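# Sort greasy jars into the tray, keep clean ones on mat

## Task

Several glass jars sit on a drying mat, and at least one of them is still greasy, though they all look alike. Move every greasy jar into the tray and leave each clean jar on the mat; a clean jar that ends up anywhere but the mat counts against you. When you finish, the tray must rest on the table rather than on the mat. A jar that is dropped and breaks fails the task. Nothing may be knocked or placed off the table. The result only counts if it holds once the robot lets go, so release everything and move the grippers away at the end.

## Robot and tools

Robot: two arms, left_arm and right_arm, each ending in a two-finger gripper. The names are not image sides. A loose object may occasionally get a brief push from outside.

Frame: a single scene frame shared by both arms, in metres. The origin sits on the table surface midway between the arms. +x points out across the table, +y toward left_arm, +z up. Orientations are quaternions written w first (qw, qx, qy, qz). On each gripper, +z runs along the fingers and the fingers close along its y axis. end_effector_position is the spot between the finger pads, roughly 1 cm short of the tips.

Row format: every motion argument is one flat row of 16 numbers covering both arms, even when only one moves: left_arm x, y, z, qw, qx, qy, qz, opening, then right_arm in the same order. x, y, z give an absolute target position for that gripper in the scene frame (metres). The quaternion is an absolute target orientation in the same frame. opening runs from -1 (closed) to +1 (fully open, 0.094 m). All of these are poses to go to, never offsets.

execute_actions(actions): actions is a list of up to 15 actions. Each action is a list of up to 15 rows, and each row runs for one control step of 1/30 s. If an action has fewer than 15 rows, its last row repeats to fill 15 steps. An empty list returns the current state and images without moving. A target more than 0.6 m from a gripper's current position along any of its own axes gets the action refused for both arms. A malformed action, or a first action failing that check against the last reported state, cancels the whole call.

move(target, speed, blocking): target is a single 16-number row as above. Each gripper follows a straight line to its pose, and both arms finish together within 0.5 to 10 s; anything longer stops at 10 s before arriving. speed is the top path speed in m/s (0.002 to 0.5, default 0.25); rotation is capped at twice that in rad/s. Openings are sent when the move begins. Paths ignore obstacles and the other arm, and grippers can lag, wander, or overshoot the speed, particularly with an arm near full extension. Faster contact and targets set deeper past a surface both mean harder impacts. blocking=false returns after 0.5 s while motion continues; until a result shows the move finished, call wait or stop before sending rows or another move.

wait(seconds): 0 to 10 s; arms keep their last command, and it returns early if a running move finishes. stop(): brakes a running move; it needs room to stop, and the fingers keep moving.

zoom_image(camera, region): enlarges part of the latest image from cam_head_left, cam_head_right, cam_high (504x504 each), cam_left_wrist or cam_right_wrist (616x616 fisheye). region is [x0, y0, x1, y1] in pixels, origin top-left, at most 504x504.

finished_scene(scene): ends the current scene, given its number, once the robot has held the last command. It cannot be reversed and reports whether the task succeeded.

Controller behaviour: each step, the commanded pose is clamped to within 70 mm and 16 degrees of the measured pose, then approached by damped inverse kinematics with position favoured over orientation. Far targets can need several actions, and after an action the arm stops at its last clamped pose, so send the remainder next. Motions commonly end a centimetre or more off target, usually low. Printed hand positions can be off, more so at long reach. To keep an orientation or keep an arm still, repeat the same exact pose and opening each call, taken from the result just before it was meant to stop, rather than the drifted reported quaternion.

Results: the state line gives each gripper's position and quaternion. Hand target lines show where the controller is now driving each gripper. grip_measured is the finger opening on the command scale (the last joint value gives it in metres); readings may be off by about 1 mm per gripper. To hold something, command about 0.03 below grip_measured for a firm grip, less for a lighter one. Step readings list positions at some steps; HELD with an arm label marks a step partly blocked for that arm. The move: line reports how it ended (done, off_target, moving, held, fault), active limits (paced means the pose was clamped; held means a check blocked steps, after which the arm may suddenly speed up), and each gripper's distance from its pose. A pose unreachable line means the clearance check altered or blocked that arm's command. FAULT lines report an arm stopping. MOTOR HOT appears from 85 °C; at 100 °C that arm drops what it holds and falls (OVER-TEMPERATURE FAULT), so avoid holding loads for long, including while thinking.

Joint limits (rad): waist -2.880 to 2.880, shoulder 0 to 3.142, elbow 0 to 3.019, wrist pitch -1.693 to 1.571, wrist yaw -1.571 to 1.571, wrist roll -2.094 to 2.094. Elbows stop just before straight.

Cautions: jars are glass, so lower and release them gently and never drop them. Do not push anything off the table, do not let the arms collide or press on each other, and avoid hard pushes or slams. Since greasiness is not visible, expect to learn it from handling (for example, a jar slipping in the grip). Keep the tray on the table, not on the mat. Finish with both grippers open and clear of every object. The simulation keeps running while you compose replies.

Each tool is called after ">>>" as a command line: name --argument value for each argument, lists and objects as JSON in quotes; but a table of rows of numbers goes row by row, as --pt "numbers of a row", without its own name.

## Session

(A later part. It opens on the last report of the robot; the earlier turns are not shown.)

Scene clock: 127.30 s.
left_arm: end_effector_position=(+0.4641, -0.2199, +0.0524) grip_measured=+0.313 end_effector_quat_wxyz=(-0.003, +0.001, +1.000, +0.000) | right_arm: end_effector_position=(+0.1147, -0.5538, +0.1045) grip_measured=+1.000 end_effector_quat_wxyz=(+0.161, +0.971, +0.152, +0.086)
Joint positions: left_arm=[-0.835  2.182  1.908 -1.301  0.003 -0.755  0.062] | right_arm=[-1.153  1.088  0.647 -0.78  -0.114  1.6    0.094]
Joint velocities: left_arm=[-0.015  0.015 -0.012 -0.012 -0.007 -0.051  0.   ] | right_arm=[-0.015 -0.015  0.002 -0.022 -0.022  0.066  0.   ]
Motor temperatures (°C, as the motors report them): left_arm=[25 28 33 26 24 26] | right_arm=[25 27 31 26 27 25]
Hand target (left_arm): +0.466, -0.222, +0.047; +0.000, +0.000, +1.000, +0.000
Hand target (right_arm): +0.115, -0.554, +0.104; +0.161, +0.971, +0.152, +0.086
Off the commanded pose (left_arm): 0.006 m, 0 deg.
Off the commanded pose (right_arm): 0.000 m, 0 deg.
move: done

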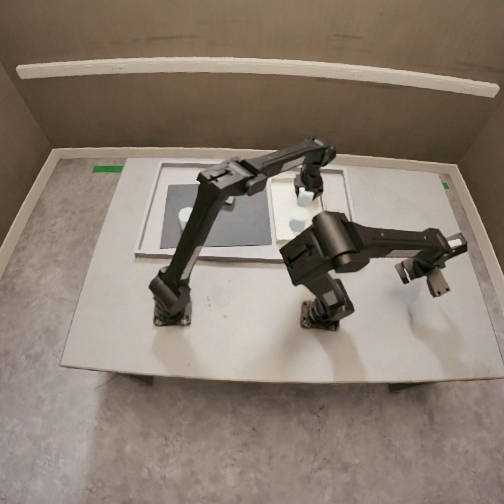

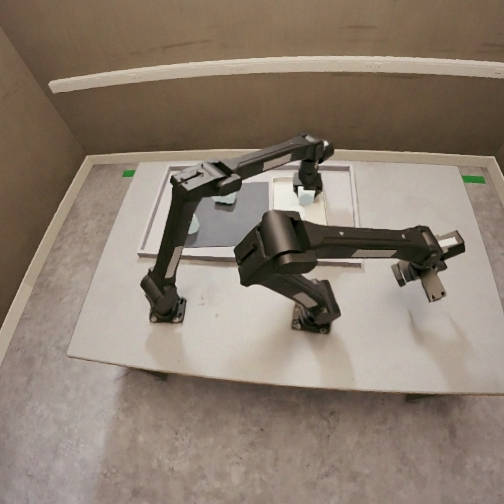

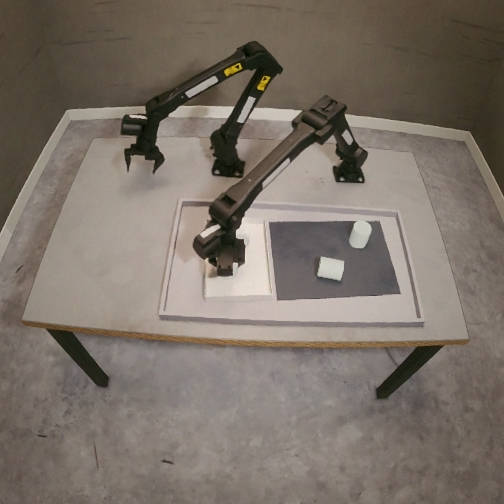

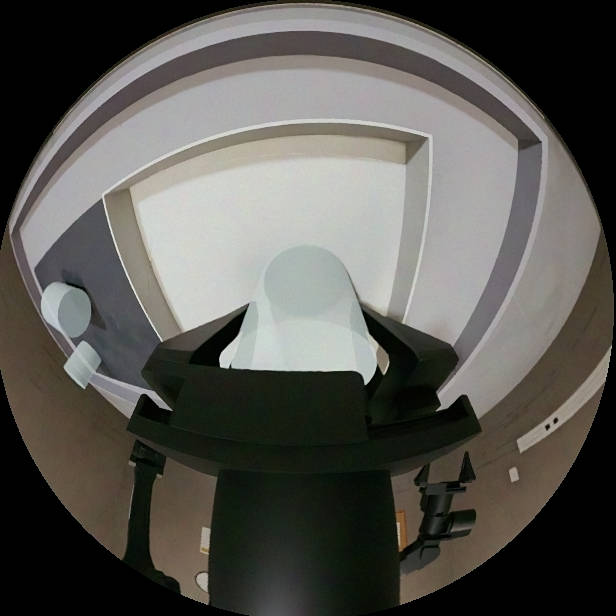

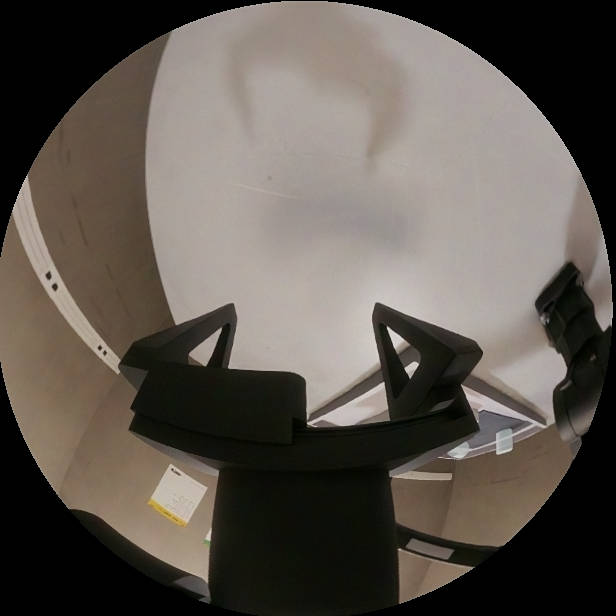

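>>> execute_actions --actions '[[[0.466,-0.222,0.046,0,0,1,0,0.295,0.1147,-0.5538,0.1045,0.161,0.971,0.152,0.086,1],[0.466,-0.222,0.046,0,0,1,0,0.295,0.1147,-0.5538,0.1045,0.161,0.971,0.152,0.086,1],[0.466,-0.222,0.045,0,0,1,0,0.295,0.1147,-0.5538,0.1045,0.161,0.971,0.152,0.086,1],[0.466,-0.222,0.045,0,0,1,0,0.295,0.1147,-0.5538,0.1045,0.161,0.971,0.152,0.086,1],[0.466,-0.222,0.044,0,0,1,0,0.295,0.1147,-0.5538,0.1045,0.161,0.971,0.152,0.086,1],[0.466,-0.222,0.044,0,0,1,0,0.295,0.1147,-0.5538,0.1045,0.161,0.971,0.152,0.086,1],[0.466,-0.222,0.043,0,0,1,0,0.295,0.1147,-0.5538,0.1045,0.161,0.971,0.152,0.086,1],[0.466,-0.222,0.043,0,0,1,0,0.295,0.1147,-0.5538,0.1045,0.161,0.971,0.152,0.086,1],[0.466,-0.222,0.042,0,0,1,0,0.295,0.1147,-0.5538,0.1045,0.161,0.971,0.152,0.086,1]]]'

Scene clock: 127.97 s.
left_arm: end_effector_position=(+0.4643, -0.2201, +0.0492) grip_measured=+0.313 end_effector_quat_wxyz=(-0.002, +0.001, +1.000, -0.001) | right_arm: end_effector_position=(+0.1147, -0.5538, +0.1045) grip_measured=+1.000 end_effector_quat_wxyz=(+0.161, +0.971, +0.152, +0.086)
Joint positions: left_arm=[-0.835  2.184  1.902 -1.291  0.003 -0.755  0.062] | right_arm=[-1.153  1.088  0.647 -0.78  -0.114  1.6    0.094]
Joint velocities: left_arm=[-0.015 -0.015 -0.012 -0.002 -0.051  0.022 -0.001] | right_arm=[ 0.005 -0.005 -0.022 -0.002 -0.037  0.022  0.   ]
Motor temperatures (°C, as the motors report them): left_arm=[25 28 33 26 24 26] | right_arm=[25 27 31 26 27 25]
Hand target (left_arm): +0.466, -0.222, +0.042; +0.000, +0.000, +1.000, -0.000
Hand target (right_arm): +0.115, -0.554, +0.104; +0.161, +0.971, +0.152, +0.086
Off the commanded pose (left_arm): 0.008 m, 0 deg.
Off the commanded pose (right_arm): 0.000 m, 0 deg.
Step readings (end_effector_position):
0: left_arm (+0.4641, -0.2199, +0.0524) | right_arm (+0.1147, -0.5538, +0.1045)
1: left_arm (+0.4641, -0.2200, +0.0524) | right_arm (+0.1147, -0.5538, +0.1045)
2: left_arm (+0.4643, -0.2201, +0.0524) | right_arm (+0.1147, -0.5538, +0.1045)
4: left_arm (+0.4643, -0.2201, +0.0519) | right_arm (+0.1147, -0.5538, +0.1045)
8: left_arm (+0.4641, -0.2199, +0.0504) | right_arm (+0.1147, -0.5538, +0.1045)
15: end_effector_position above

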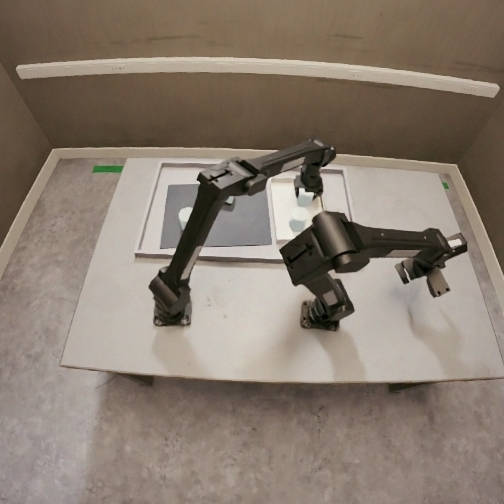

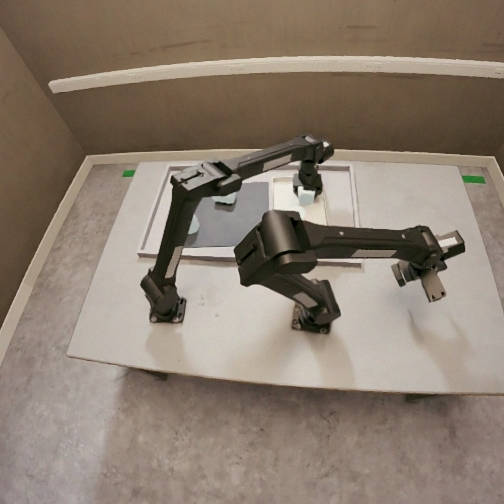

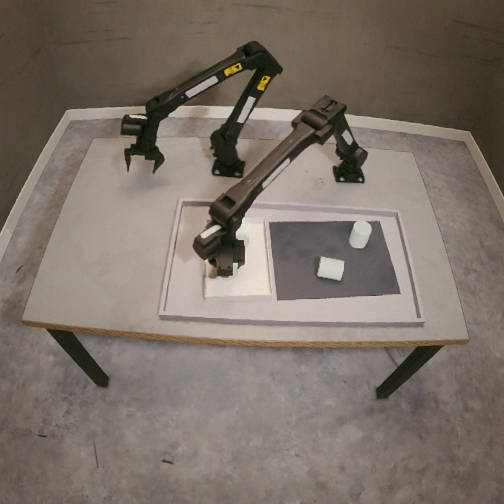

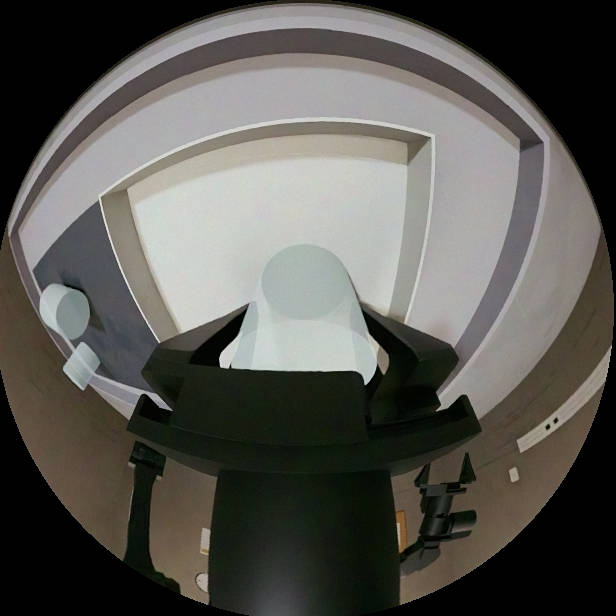

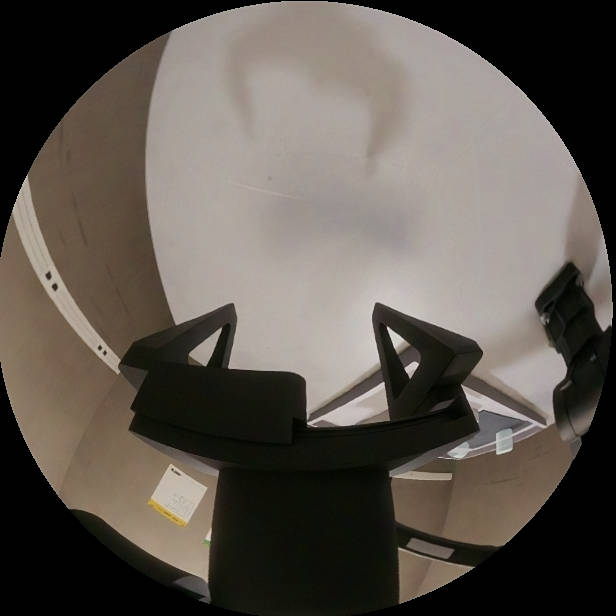

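Touching. Release.

>>> execute_actions --actions '[[[0.466,-0.222,0.043,0,0,1,0,0.32,0.1147,-0.5538,0.1045,0.161,0.971,0.152,0.086,1],[0.466,-0.222,0.043,0,0,1,0,0.33,0.1147,-0.5538,0.1045,0.161,0.971,0.152,0.086,1],[0.466,-0.222,0.043,0,0,1,0,0.33,0.1147,-0.5538,0.1045,0.161,0.971,0.152,0.086,1],[0.466,-0.222,0.043,0,0,1,0,0.338,0.1147,-0.5538,0.1045,0.161,0.971,0.152,0.086,1],[0.466,-0.222,0.043,0,0,1,0,0.338,0.1147,-0.5538,0.1045,0.161,0.971,0.152,0.086,1],[0.466,-0.222,0.043,0,0,1,0,0.342,0.1147,-0.5538,0.1045,0.161,0.971,0.152,0.086,1],[0.466,-0.222,0.043,0,0,1,0,0.342,0.1147,-0.5538,0.1045,0.161,0.971,0.152,0.086,1],[0.466,-0.222,0.043,0,0,1,0,0.35,0.1147,-0.5538,0.1045,0.161,0.971,0.152,0.086,1],[0.466,-0.222,0.045,0,0,1,0,0.35,0.1147,-0.5538,0.1045,0.161,0.971,0.152,0.086,1],[0.466,-0.222,0.047,0,0,1,0,0.9,0.1147,-0.5538,0.1045,0.161,0.971,0.152,0.086,1]]]'

>>> move --target '[0.478,-0.236,0.175,0,0,1,0,0.9,0.1147,-0.5538,0.1045,0.161,0.971,0.152,0.086,1]' --speed 0.1

Scene clock: 128.67 s.
left_arm: end_effector_position=(+0.4643, -0.2201, +0.0492) grip_measured=+0.898 end_effector_quat_wxyz=(-0.002, +0.001, +1.000, -0.001) | right_arm: end_effector_position=(+0.1147, -0.5538, +0.1045) grip_measured=+1.000 end_effector_quat_wxyz=(+0.161, +0.971, +0.152, +0.086)
Joint positions: left_arm=[-0.835  2.184  1.902 -1.291  0.003 -0.755  0.089] | right_arm=[-1.153  1.088  0.647 -0.78  -0.114  1.6    0.094]
Joint velocities: left_arm=[-0.005 -0.015 -0.002 -0.012 -0.007 -0.125  0.001] | right_arm=[ 0.005  0.005 -0.012  0.007 -0.022 -0.007  0.   ]
Motor temperatures (°C, as the motors report them): left_arm=[25 28 33 26 24 26] | right_arm=[25 27 31 26 27 25]
Hand target (left_arm): +0.466, -0.222, +0.047; -0.000, +0.000, +1.000, -0.000
Hand target (right_arm): +0.115, -0.554, +0.104; +0.161, +0.971, +0.152, +0.086
Off the commanded pose (left_arm): 0.003 m, 0 deg.
Off the commanded pose (right_arm): 0.000 m, 0 deg.
Step readings (end_effector_position):
0: left_arm (+0.4643, -0.2201, +0.0492) | right_arm (+0.1147, -0.5538, +0.1045)
1: left_arm (+0.4643, -0.2201, +0.0492) | right_arm (+0.1147, -0.5538, +0.1045)
2: left_arm (+0.4643, -0.2201, +0.0492) | right_arm (+0.1147, -0.5538, +0.1045)
4: left_arm (+0.4643, -0.2201, +0.0492) | right_arm (+0.1147, -0.5538, +0.1045)
8: left_arm (+0.4643, -0.2201, +0.0492) | right_arm (+0.1147, -0.5538, +0.1045)
15: end_effector_position above

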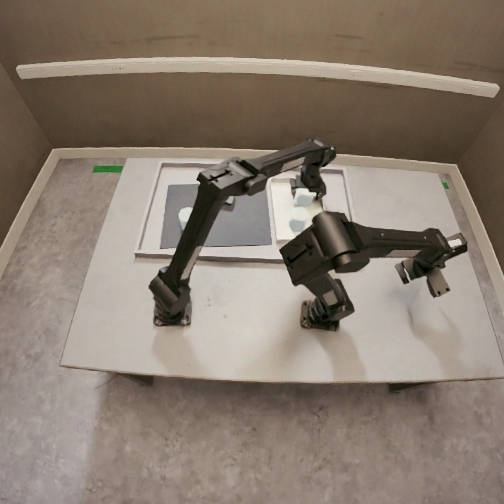

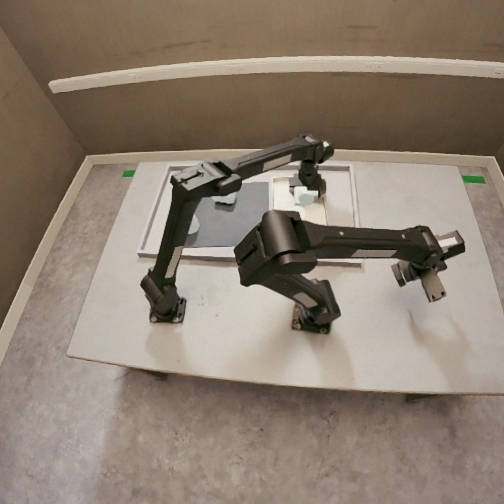

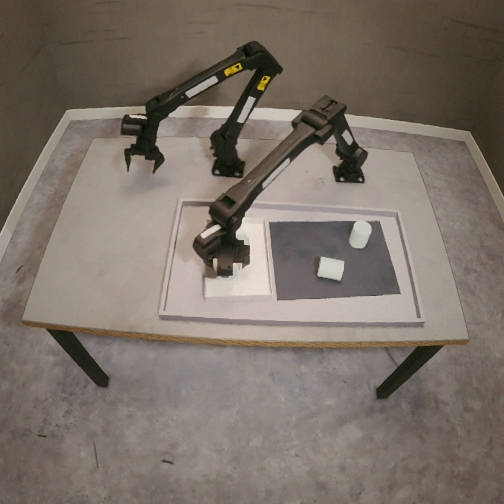

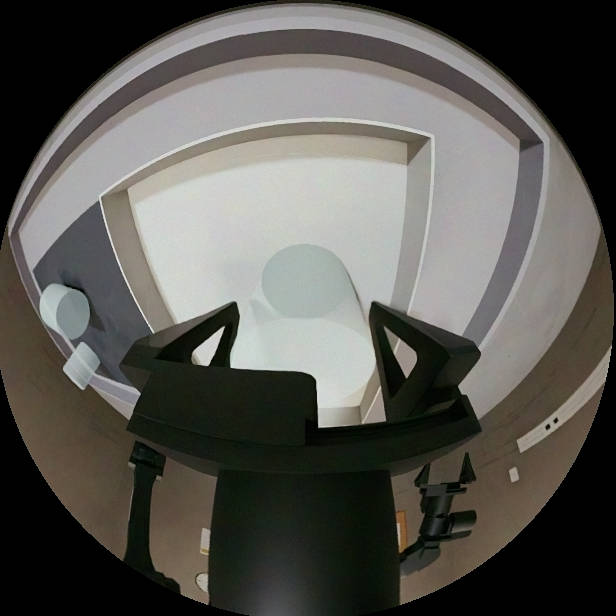

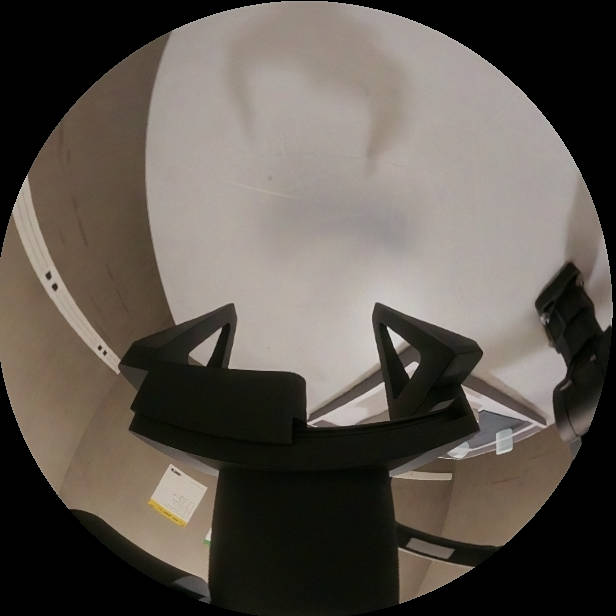

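Scene clock: 130.33 s.
left_arm: end_effector_position=(+0.4704, -0.2259, +0.1634) grip_measured=+0.898 end_effector_quat_wxyz=(-0.011, +0.001, +1.000, +0.009) | right_arm: end_effector_position=(+0.1147, -0.5538, +0.1045) grip_measured=+1.000 end_effector_quat_wxyz=(+0.161, +0.971, +0.152, +0.086)
Joint positions: left_arm=[-0.835  2.184  2.204 -1.619  0.003 -0.755  0.089] | right_arm=[-1.153  1.088  0.647 -0.78  -0.114  1.6    0.094]
Joint velocities: left_arm=[-0.005 -0.005 -0.002 -0.022 -0.037 -0.007  0.001] | right_arm=[ 0.015  0.005 -0.002  0.012  0.037 -0.007  0.   ]
Motor temperatures (°C, as the motors report them): left_arm=[25 28 33 26 24 26] | right_arm=[25 27 31 26 27 25]
Hand target (left_arm): +0.475, -0.234, +0.175; +0.000, +0.000, +1.000, -0.000
Hand target (right_arm): +0.115, -0.554, +0.104; +0.161, +0.971, +0.152, +0.086
Off the commanded pose (left_arm): 0.017 m, 2 deg.
Off the commanded pose (right_arm): 0.000 m, 0 deg.
move: off_target (left_arm)

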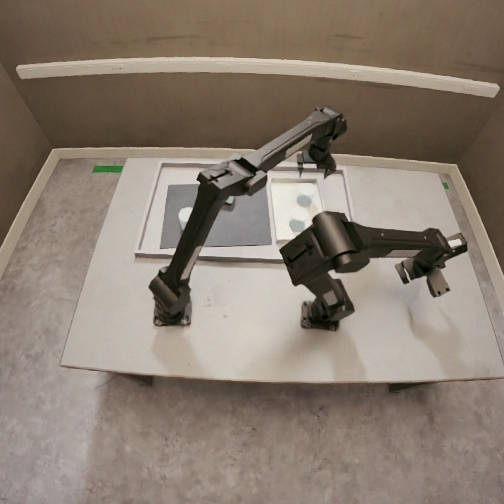

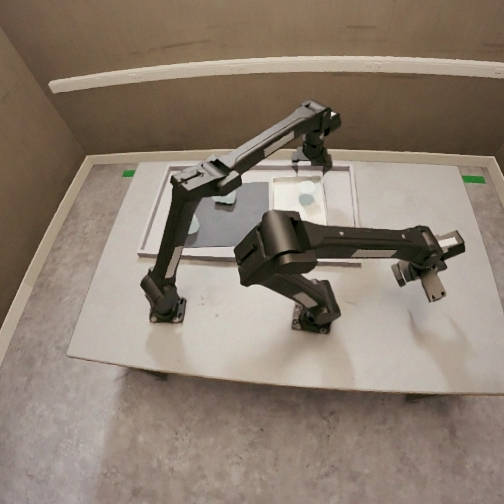

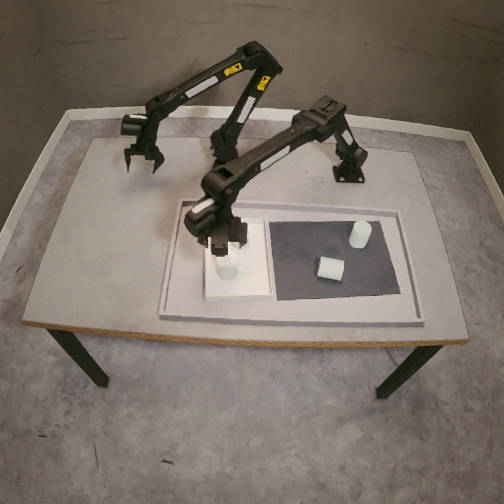

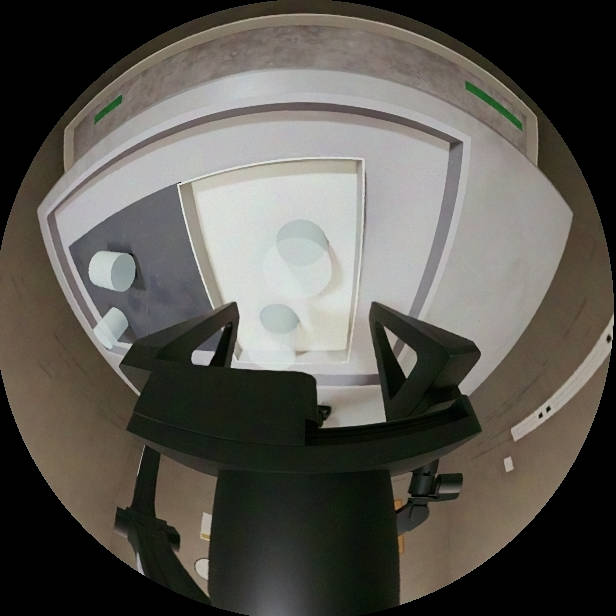

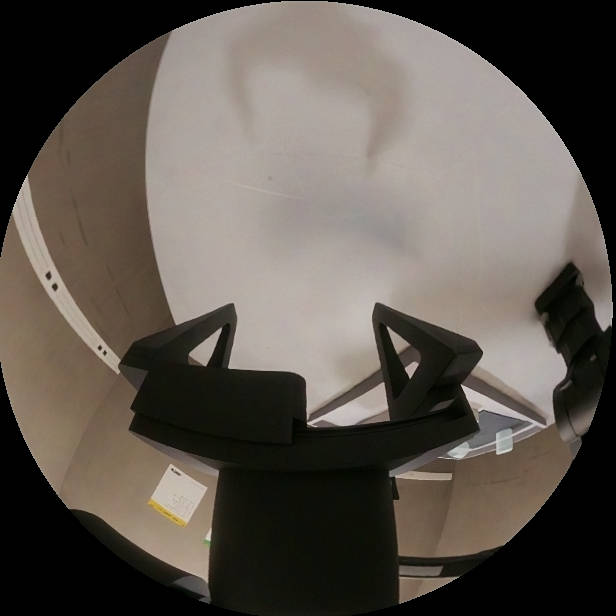

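>>> move --target '[0.478,0.112,0.17,0,0.777,0.629,0,1,0.1147,-0.5538,0.1045,0.161,0.971,0.152,0.086,1]' --speed 0.25

>>> move --target '[0.470,0.110,0.10,0,0.777,0.629,0,1,0.1147,-0.5538,0.1045,0.161,0.971,0.152,0.086,1]' --speed 0.08

Scene clock: 134.77 s.
left_arm: end_effector_position=(+0.4780, +0.1078, +0.1548) grip_measured=+1.000 end_effector_quat_wxyz=(-0.017, +0.777, +0.630, -0.007) | right_arm: end_effector_position=(+0.1147, -0.5538, +0.1045) grip_measured=+1.000 end_effector_quat_wxyz=(+0.161, +0.971, +0.152, +0.086)
Joint positions: left_arm=[-0.332  1.73   1.483 -1.36  -0.008  1.525  0.094] | right_arm=[-1.153  1.088  0.647 -0.78  -0.114  1.6    0.094]
Joint velocities: left_arm=[-0.015 -0.024  0.002 -0.002  0.066  0.037  0.   ] | right_arm=[-0.024 -0.005 -0.002  0.017 -0.022 -0.007  0.   ]
Motor temperatures (°C, as the motors report them): left_arm=[25 29 33 26 24 26] | right_arm=[25 27 31 26 27 25]
Hand target (left_arm): +0.480, +0.111, +0.168; -0.001, +0.777, +0.629, +0.002
Hand target (right_arm): +0.115, -0.554, +0.104; +0.161, +0.971, +0.152, +0.086
Off the commanded pose (left_arm): 0.016 m, 2 deg.
Off the commanded pose (right_arm): 0.000 m, 0 deg.
move: off_target (left_arm)

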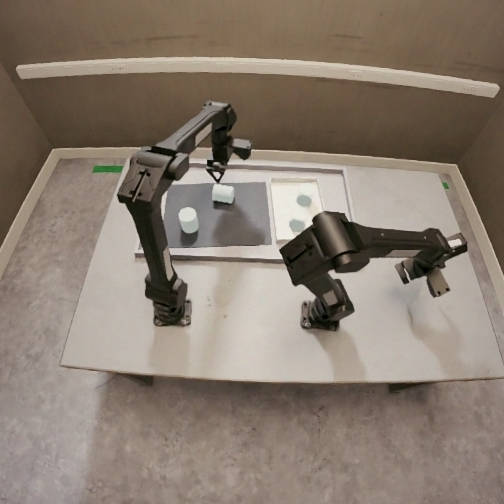

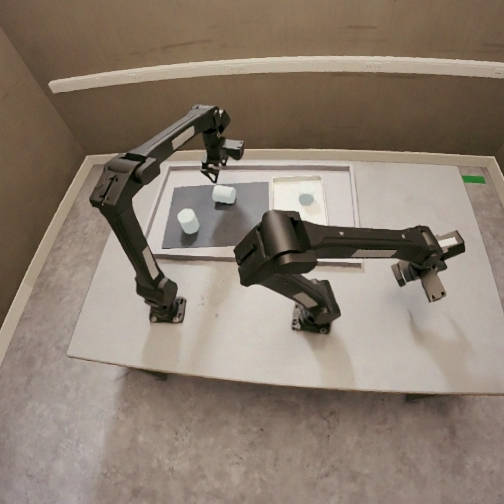

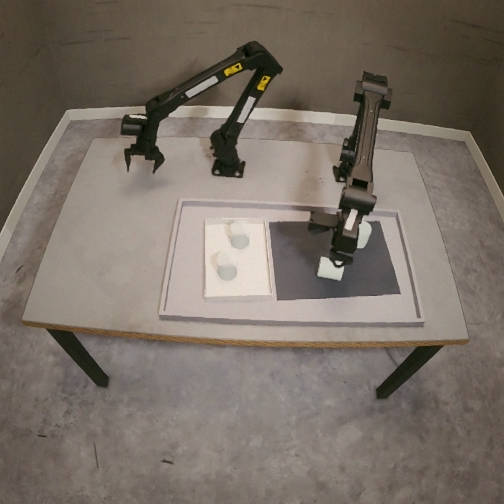

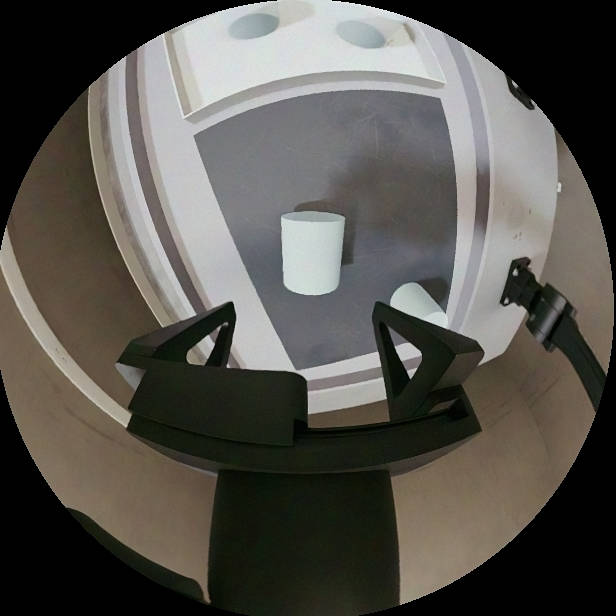

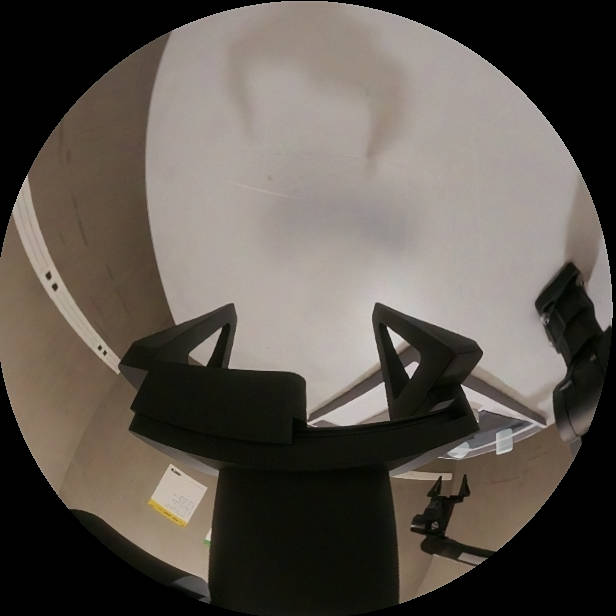

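Scene clock: 135.77 s.
left_arm: end_effector_position=(+0.4677, +0.1097, +0.1017) grip_measured=+1.000 end_effector_quat_wxyz=(-0.004, +0.777, +0.630, -0.001) | right_arm: end_effector_position=(+0.1147, -0.5538, +0.1045) grip_measured=+1.000 end_effector_quat_wxyz=(+0.161, +0.971, +0.152, +0.086)
Joint positions: left_arm=[-0.332  1.73   1.337 -1.185 -0.004  1.525  0.094] | right_arm=[-1.153  1.088  0.647 -0.78  -0.114  1.6    0.094]
Joint velocities: left_arm=[-0.005 -0.005 -0.012  0.002 -0.095  0.051  0.   ] | right_arm=[-0.015 -0.005 -0.012  0.012 -0.081  0.037  0.   ]
Motor temperatures (°C, as the motors report them): left_arm=[25 29 33 26 24 26] | right_arm=[25 27 31 26 27 25]
Hand target (left_arm): +0.471, +0.110, +0.100; -0.000, +0.777, +0.629, +0.000
Hand target (right_arm): +0.115, -0.554, +0.104; +0.161, +0.971, +0.152, +0.086
Off the commanded pose (left_arm): 0.003 m, 0 deg.
Off the commanded pose (right_arm): 0.000 m, 0 deg.
move: done

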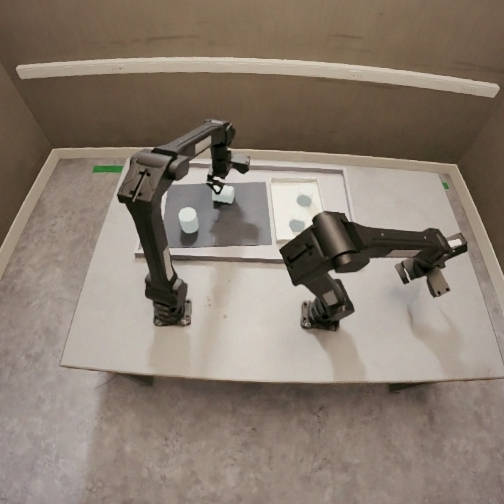

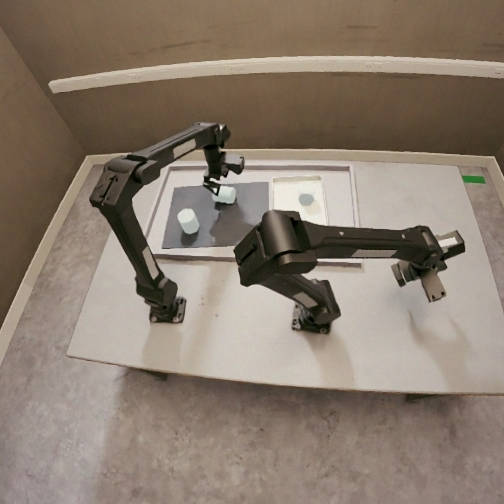

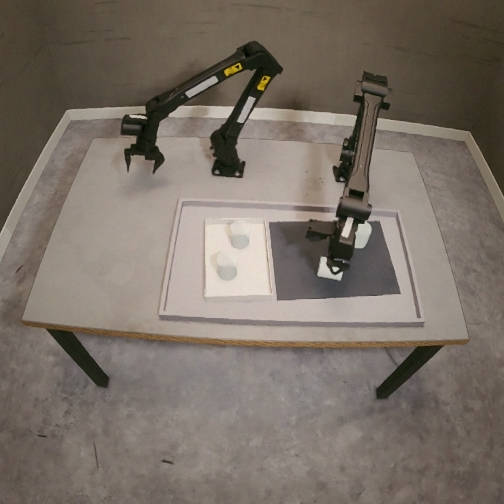

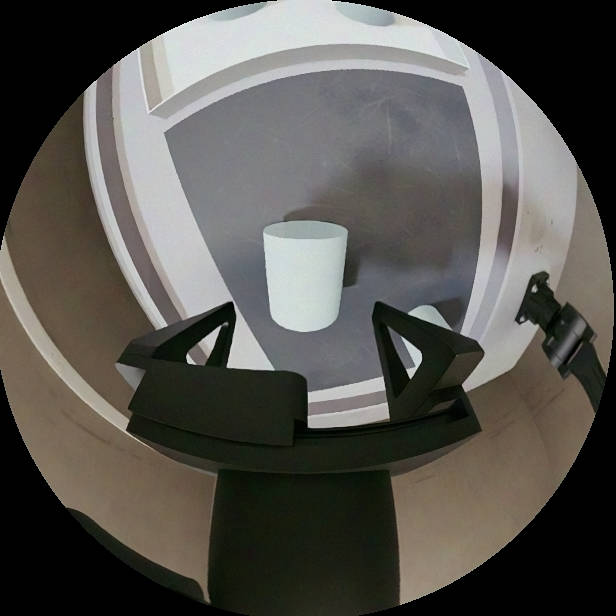

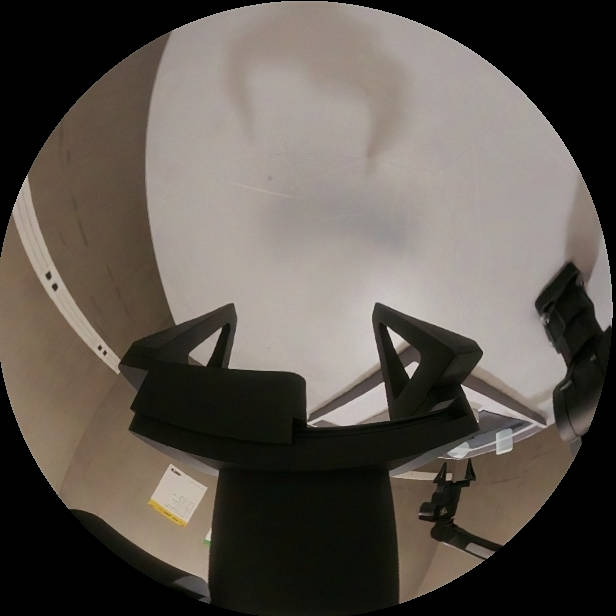

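>>> move --target '[0.470,0.110,0.029,0,0.777,0.629,0,1,0.1147,-0.5538,0.1045,0.161,0.971,0.152,0.086,1]' --speed 0.06

Scene clock: 137.47 s.
left_arm: end_effector_position=(+0.4694, +0.1092, +0.0346) grip_measured=+1.000 end_effector_quat_wxyz=(-0.001, +0.777, +0.630, +0.002) | right_arm: end_effector_position=(+0.1147, -0.5538, +0.1045) grip_measured=+1.000 end_effector_quat_wxyz=(+0.161, +0.971, +0.152, +0.086)
Joint positions: left_arm=[-0.332  1.809  1.252 -1.013 -0.004  1.525  0.094] | right_arm=[-1.153  1.088  0.647 -0.78  -0.114  1.6    0.094]
Joint velocities: left_arm=[-0.015  0.005  0.002 -0.002  0.007 -0.007  0.   ] | right_arm=[ 0.015 -0.024  0.007 -0.017 -0.007 -0.066  0.   ]
Motor temperatures (°C, as the motors report them): left_arm=[25 29 32 26 24 26] | right_arm=[25 27 31 26 27 25]
Hand target (left_arm): +0.471, +0.110, +0.029; -0.000, +0.777, +0.629, +0.000
Hand target (right_arm): +0.115, -0.554, +0.104; +0.161, +0.971, +0.152, +0.086
Off the commanded pose (left_arm): 0.006 m, 0 deg.
Off the commanded pose (right_arm): 0.000 m, 0 deg.
move: done

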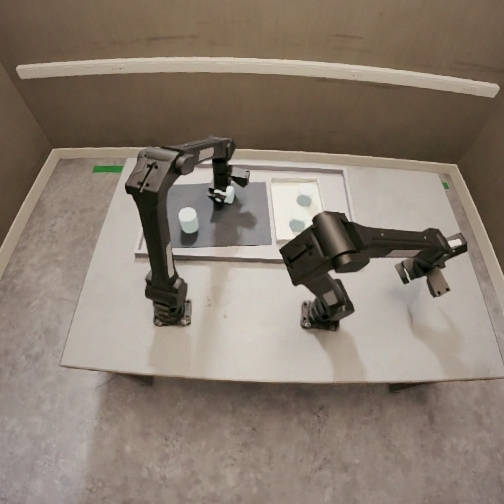

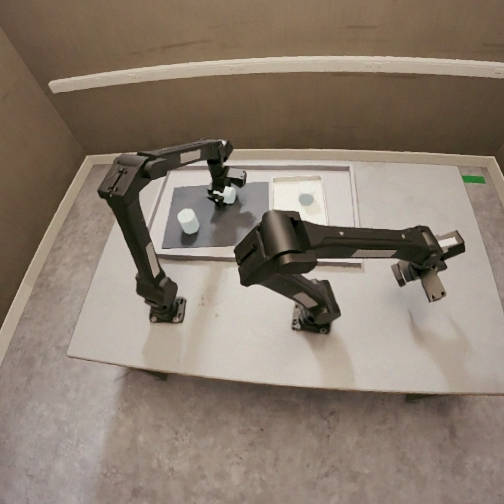

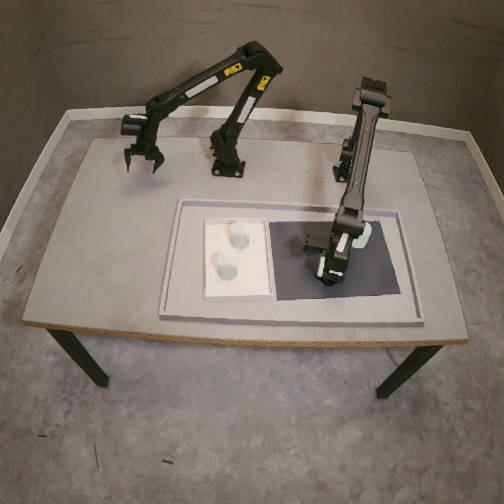

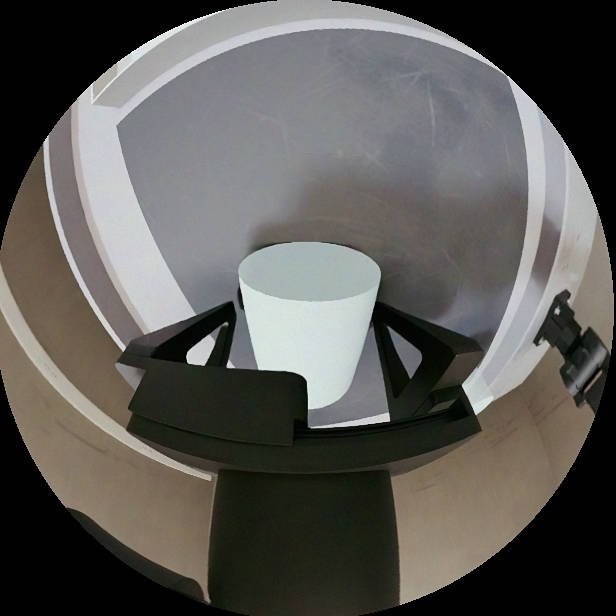

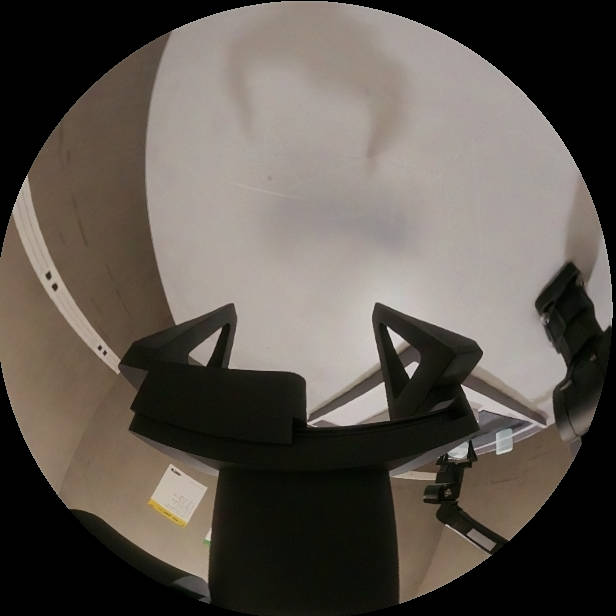

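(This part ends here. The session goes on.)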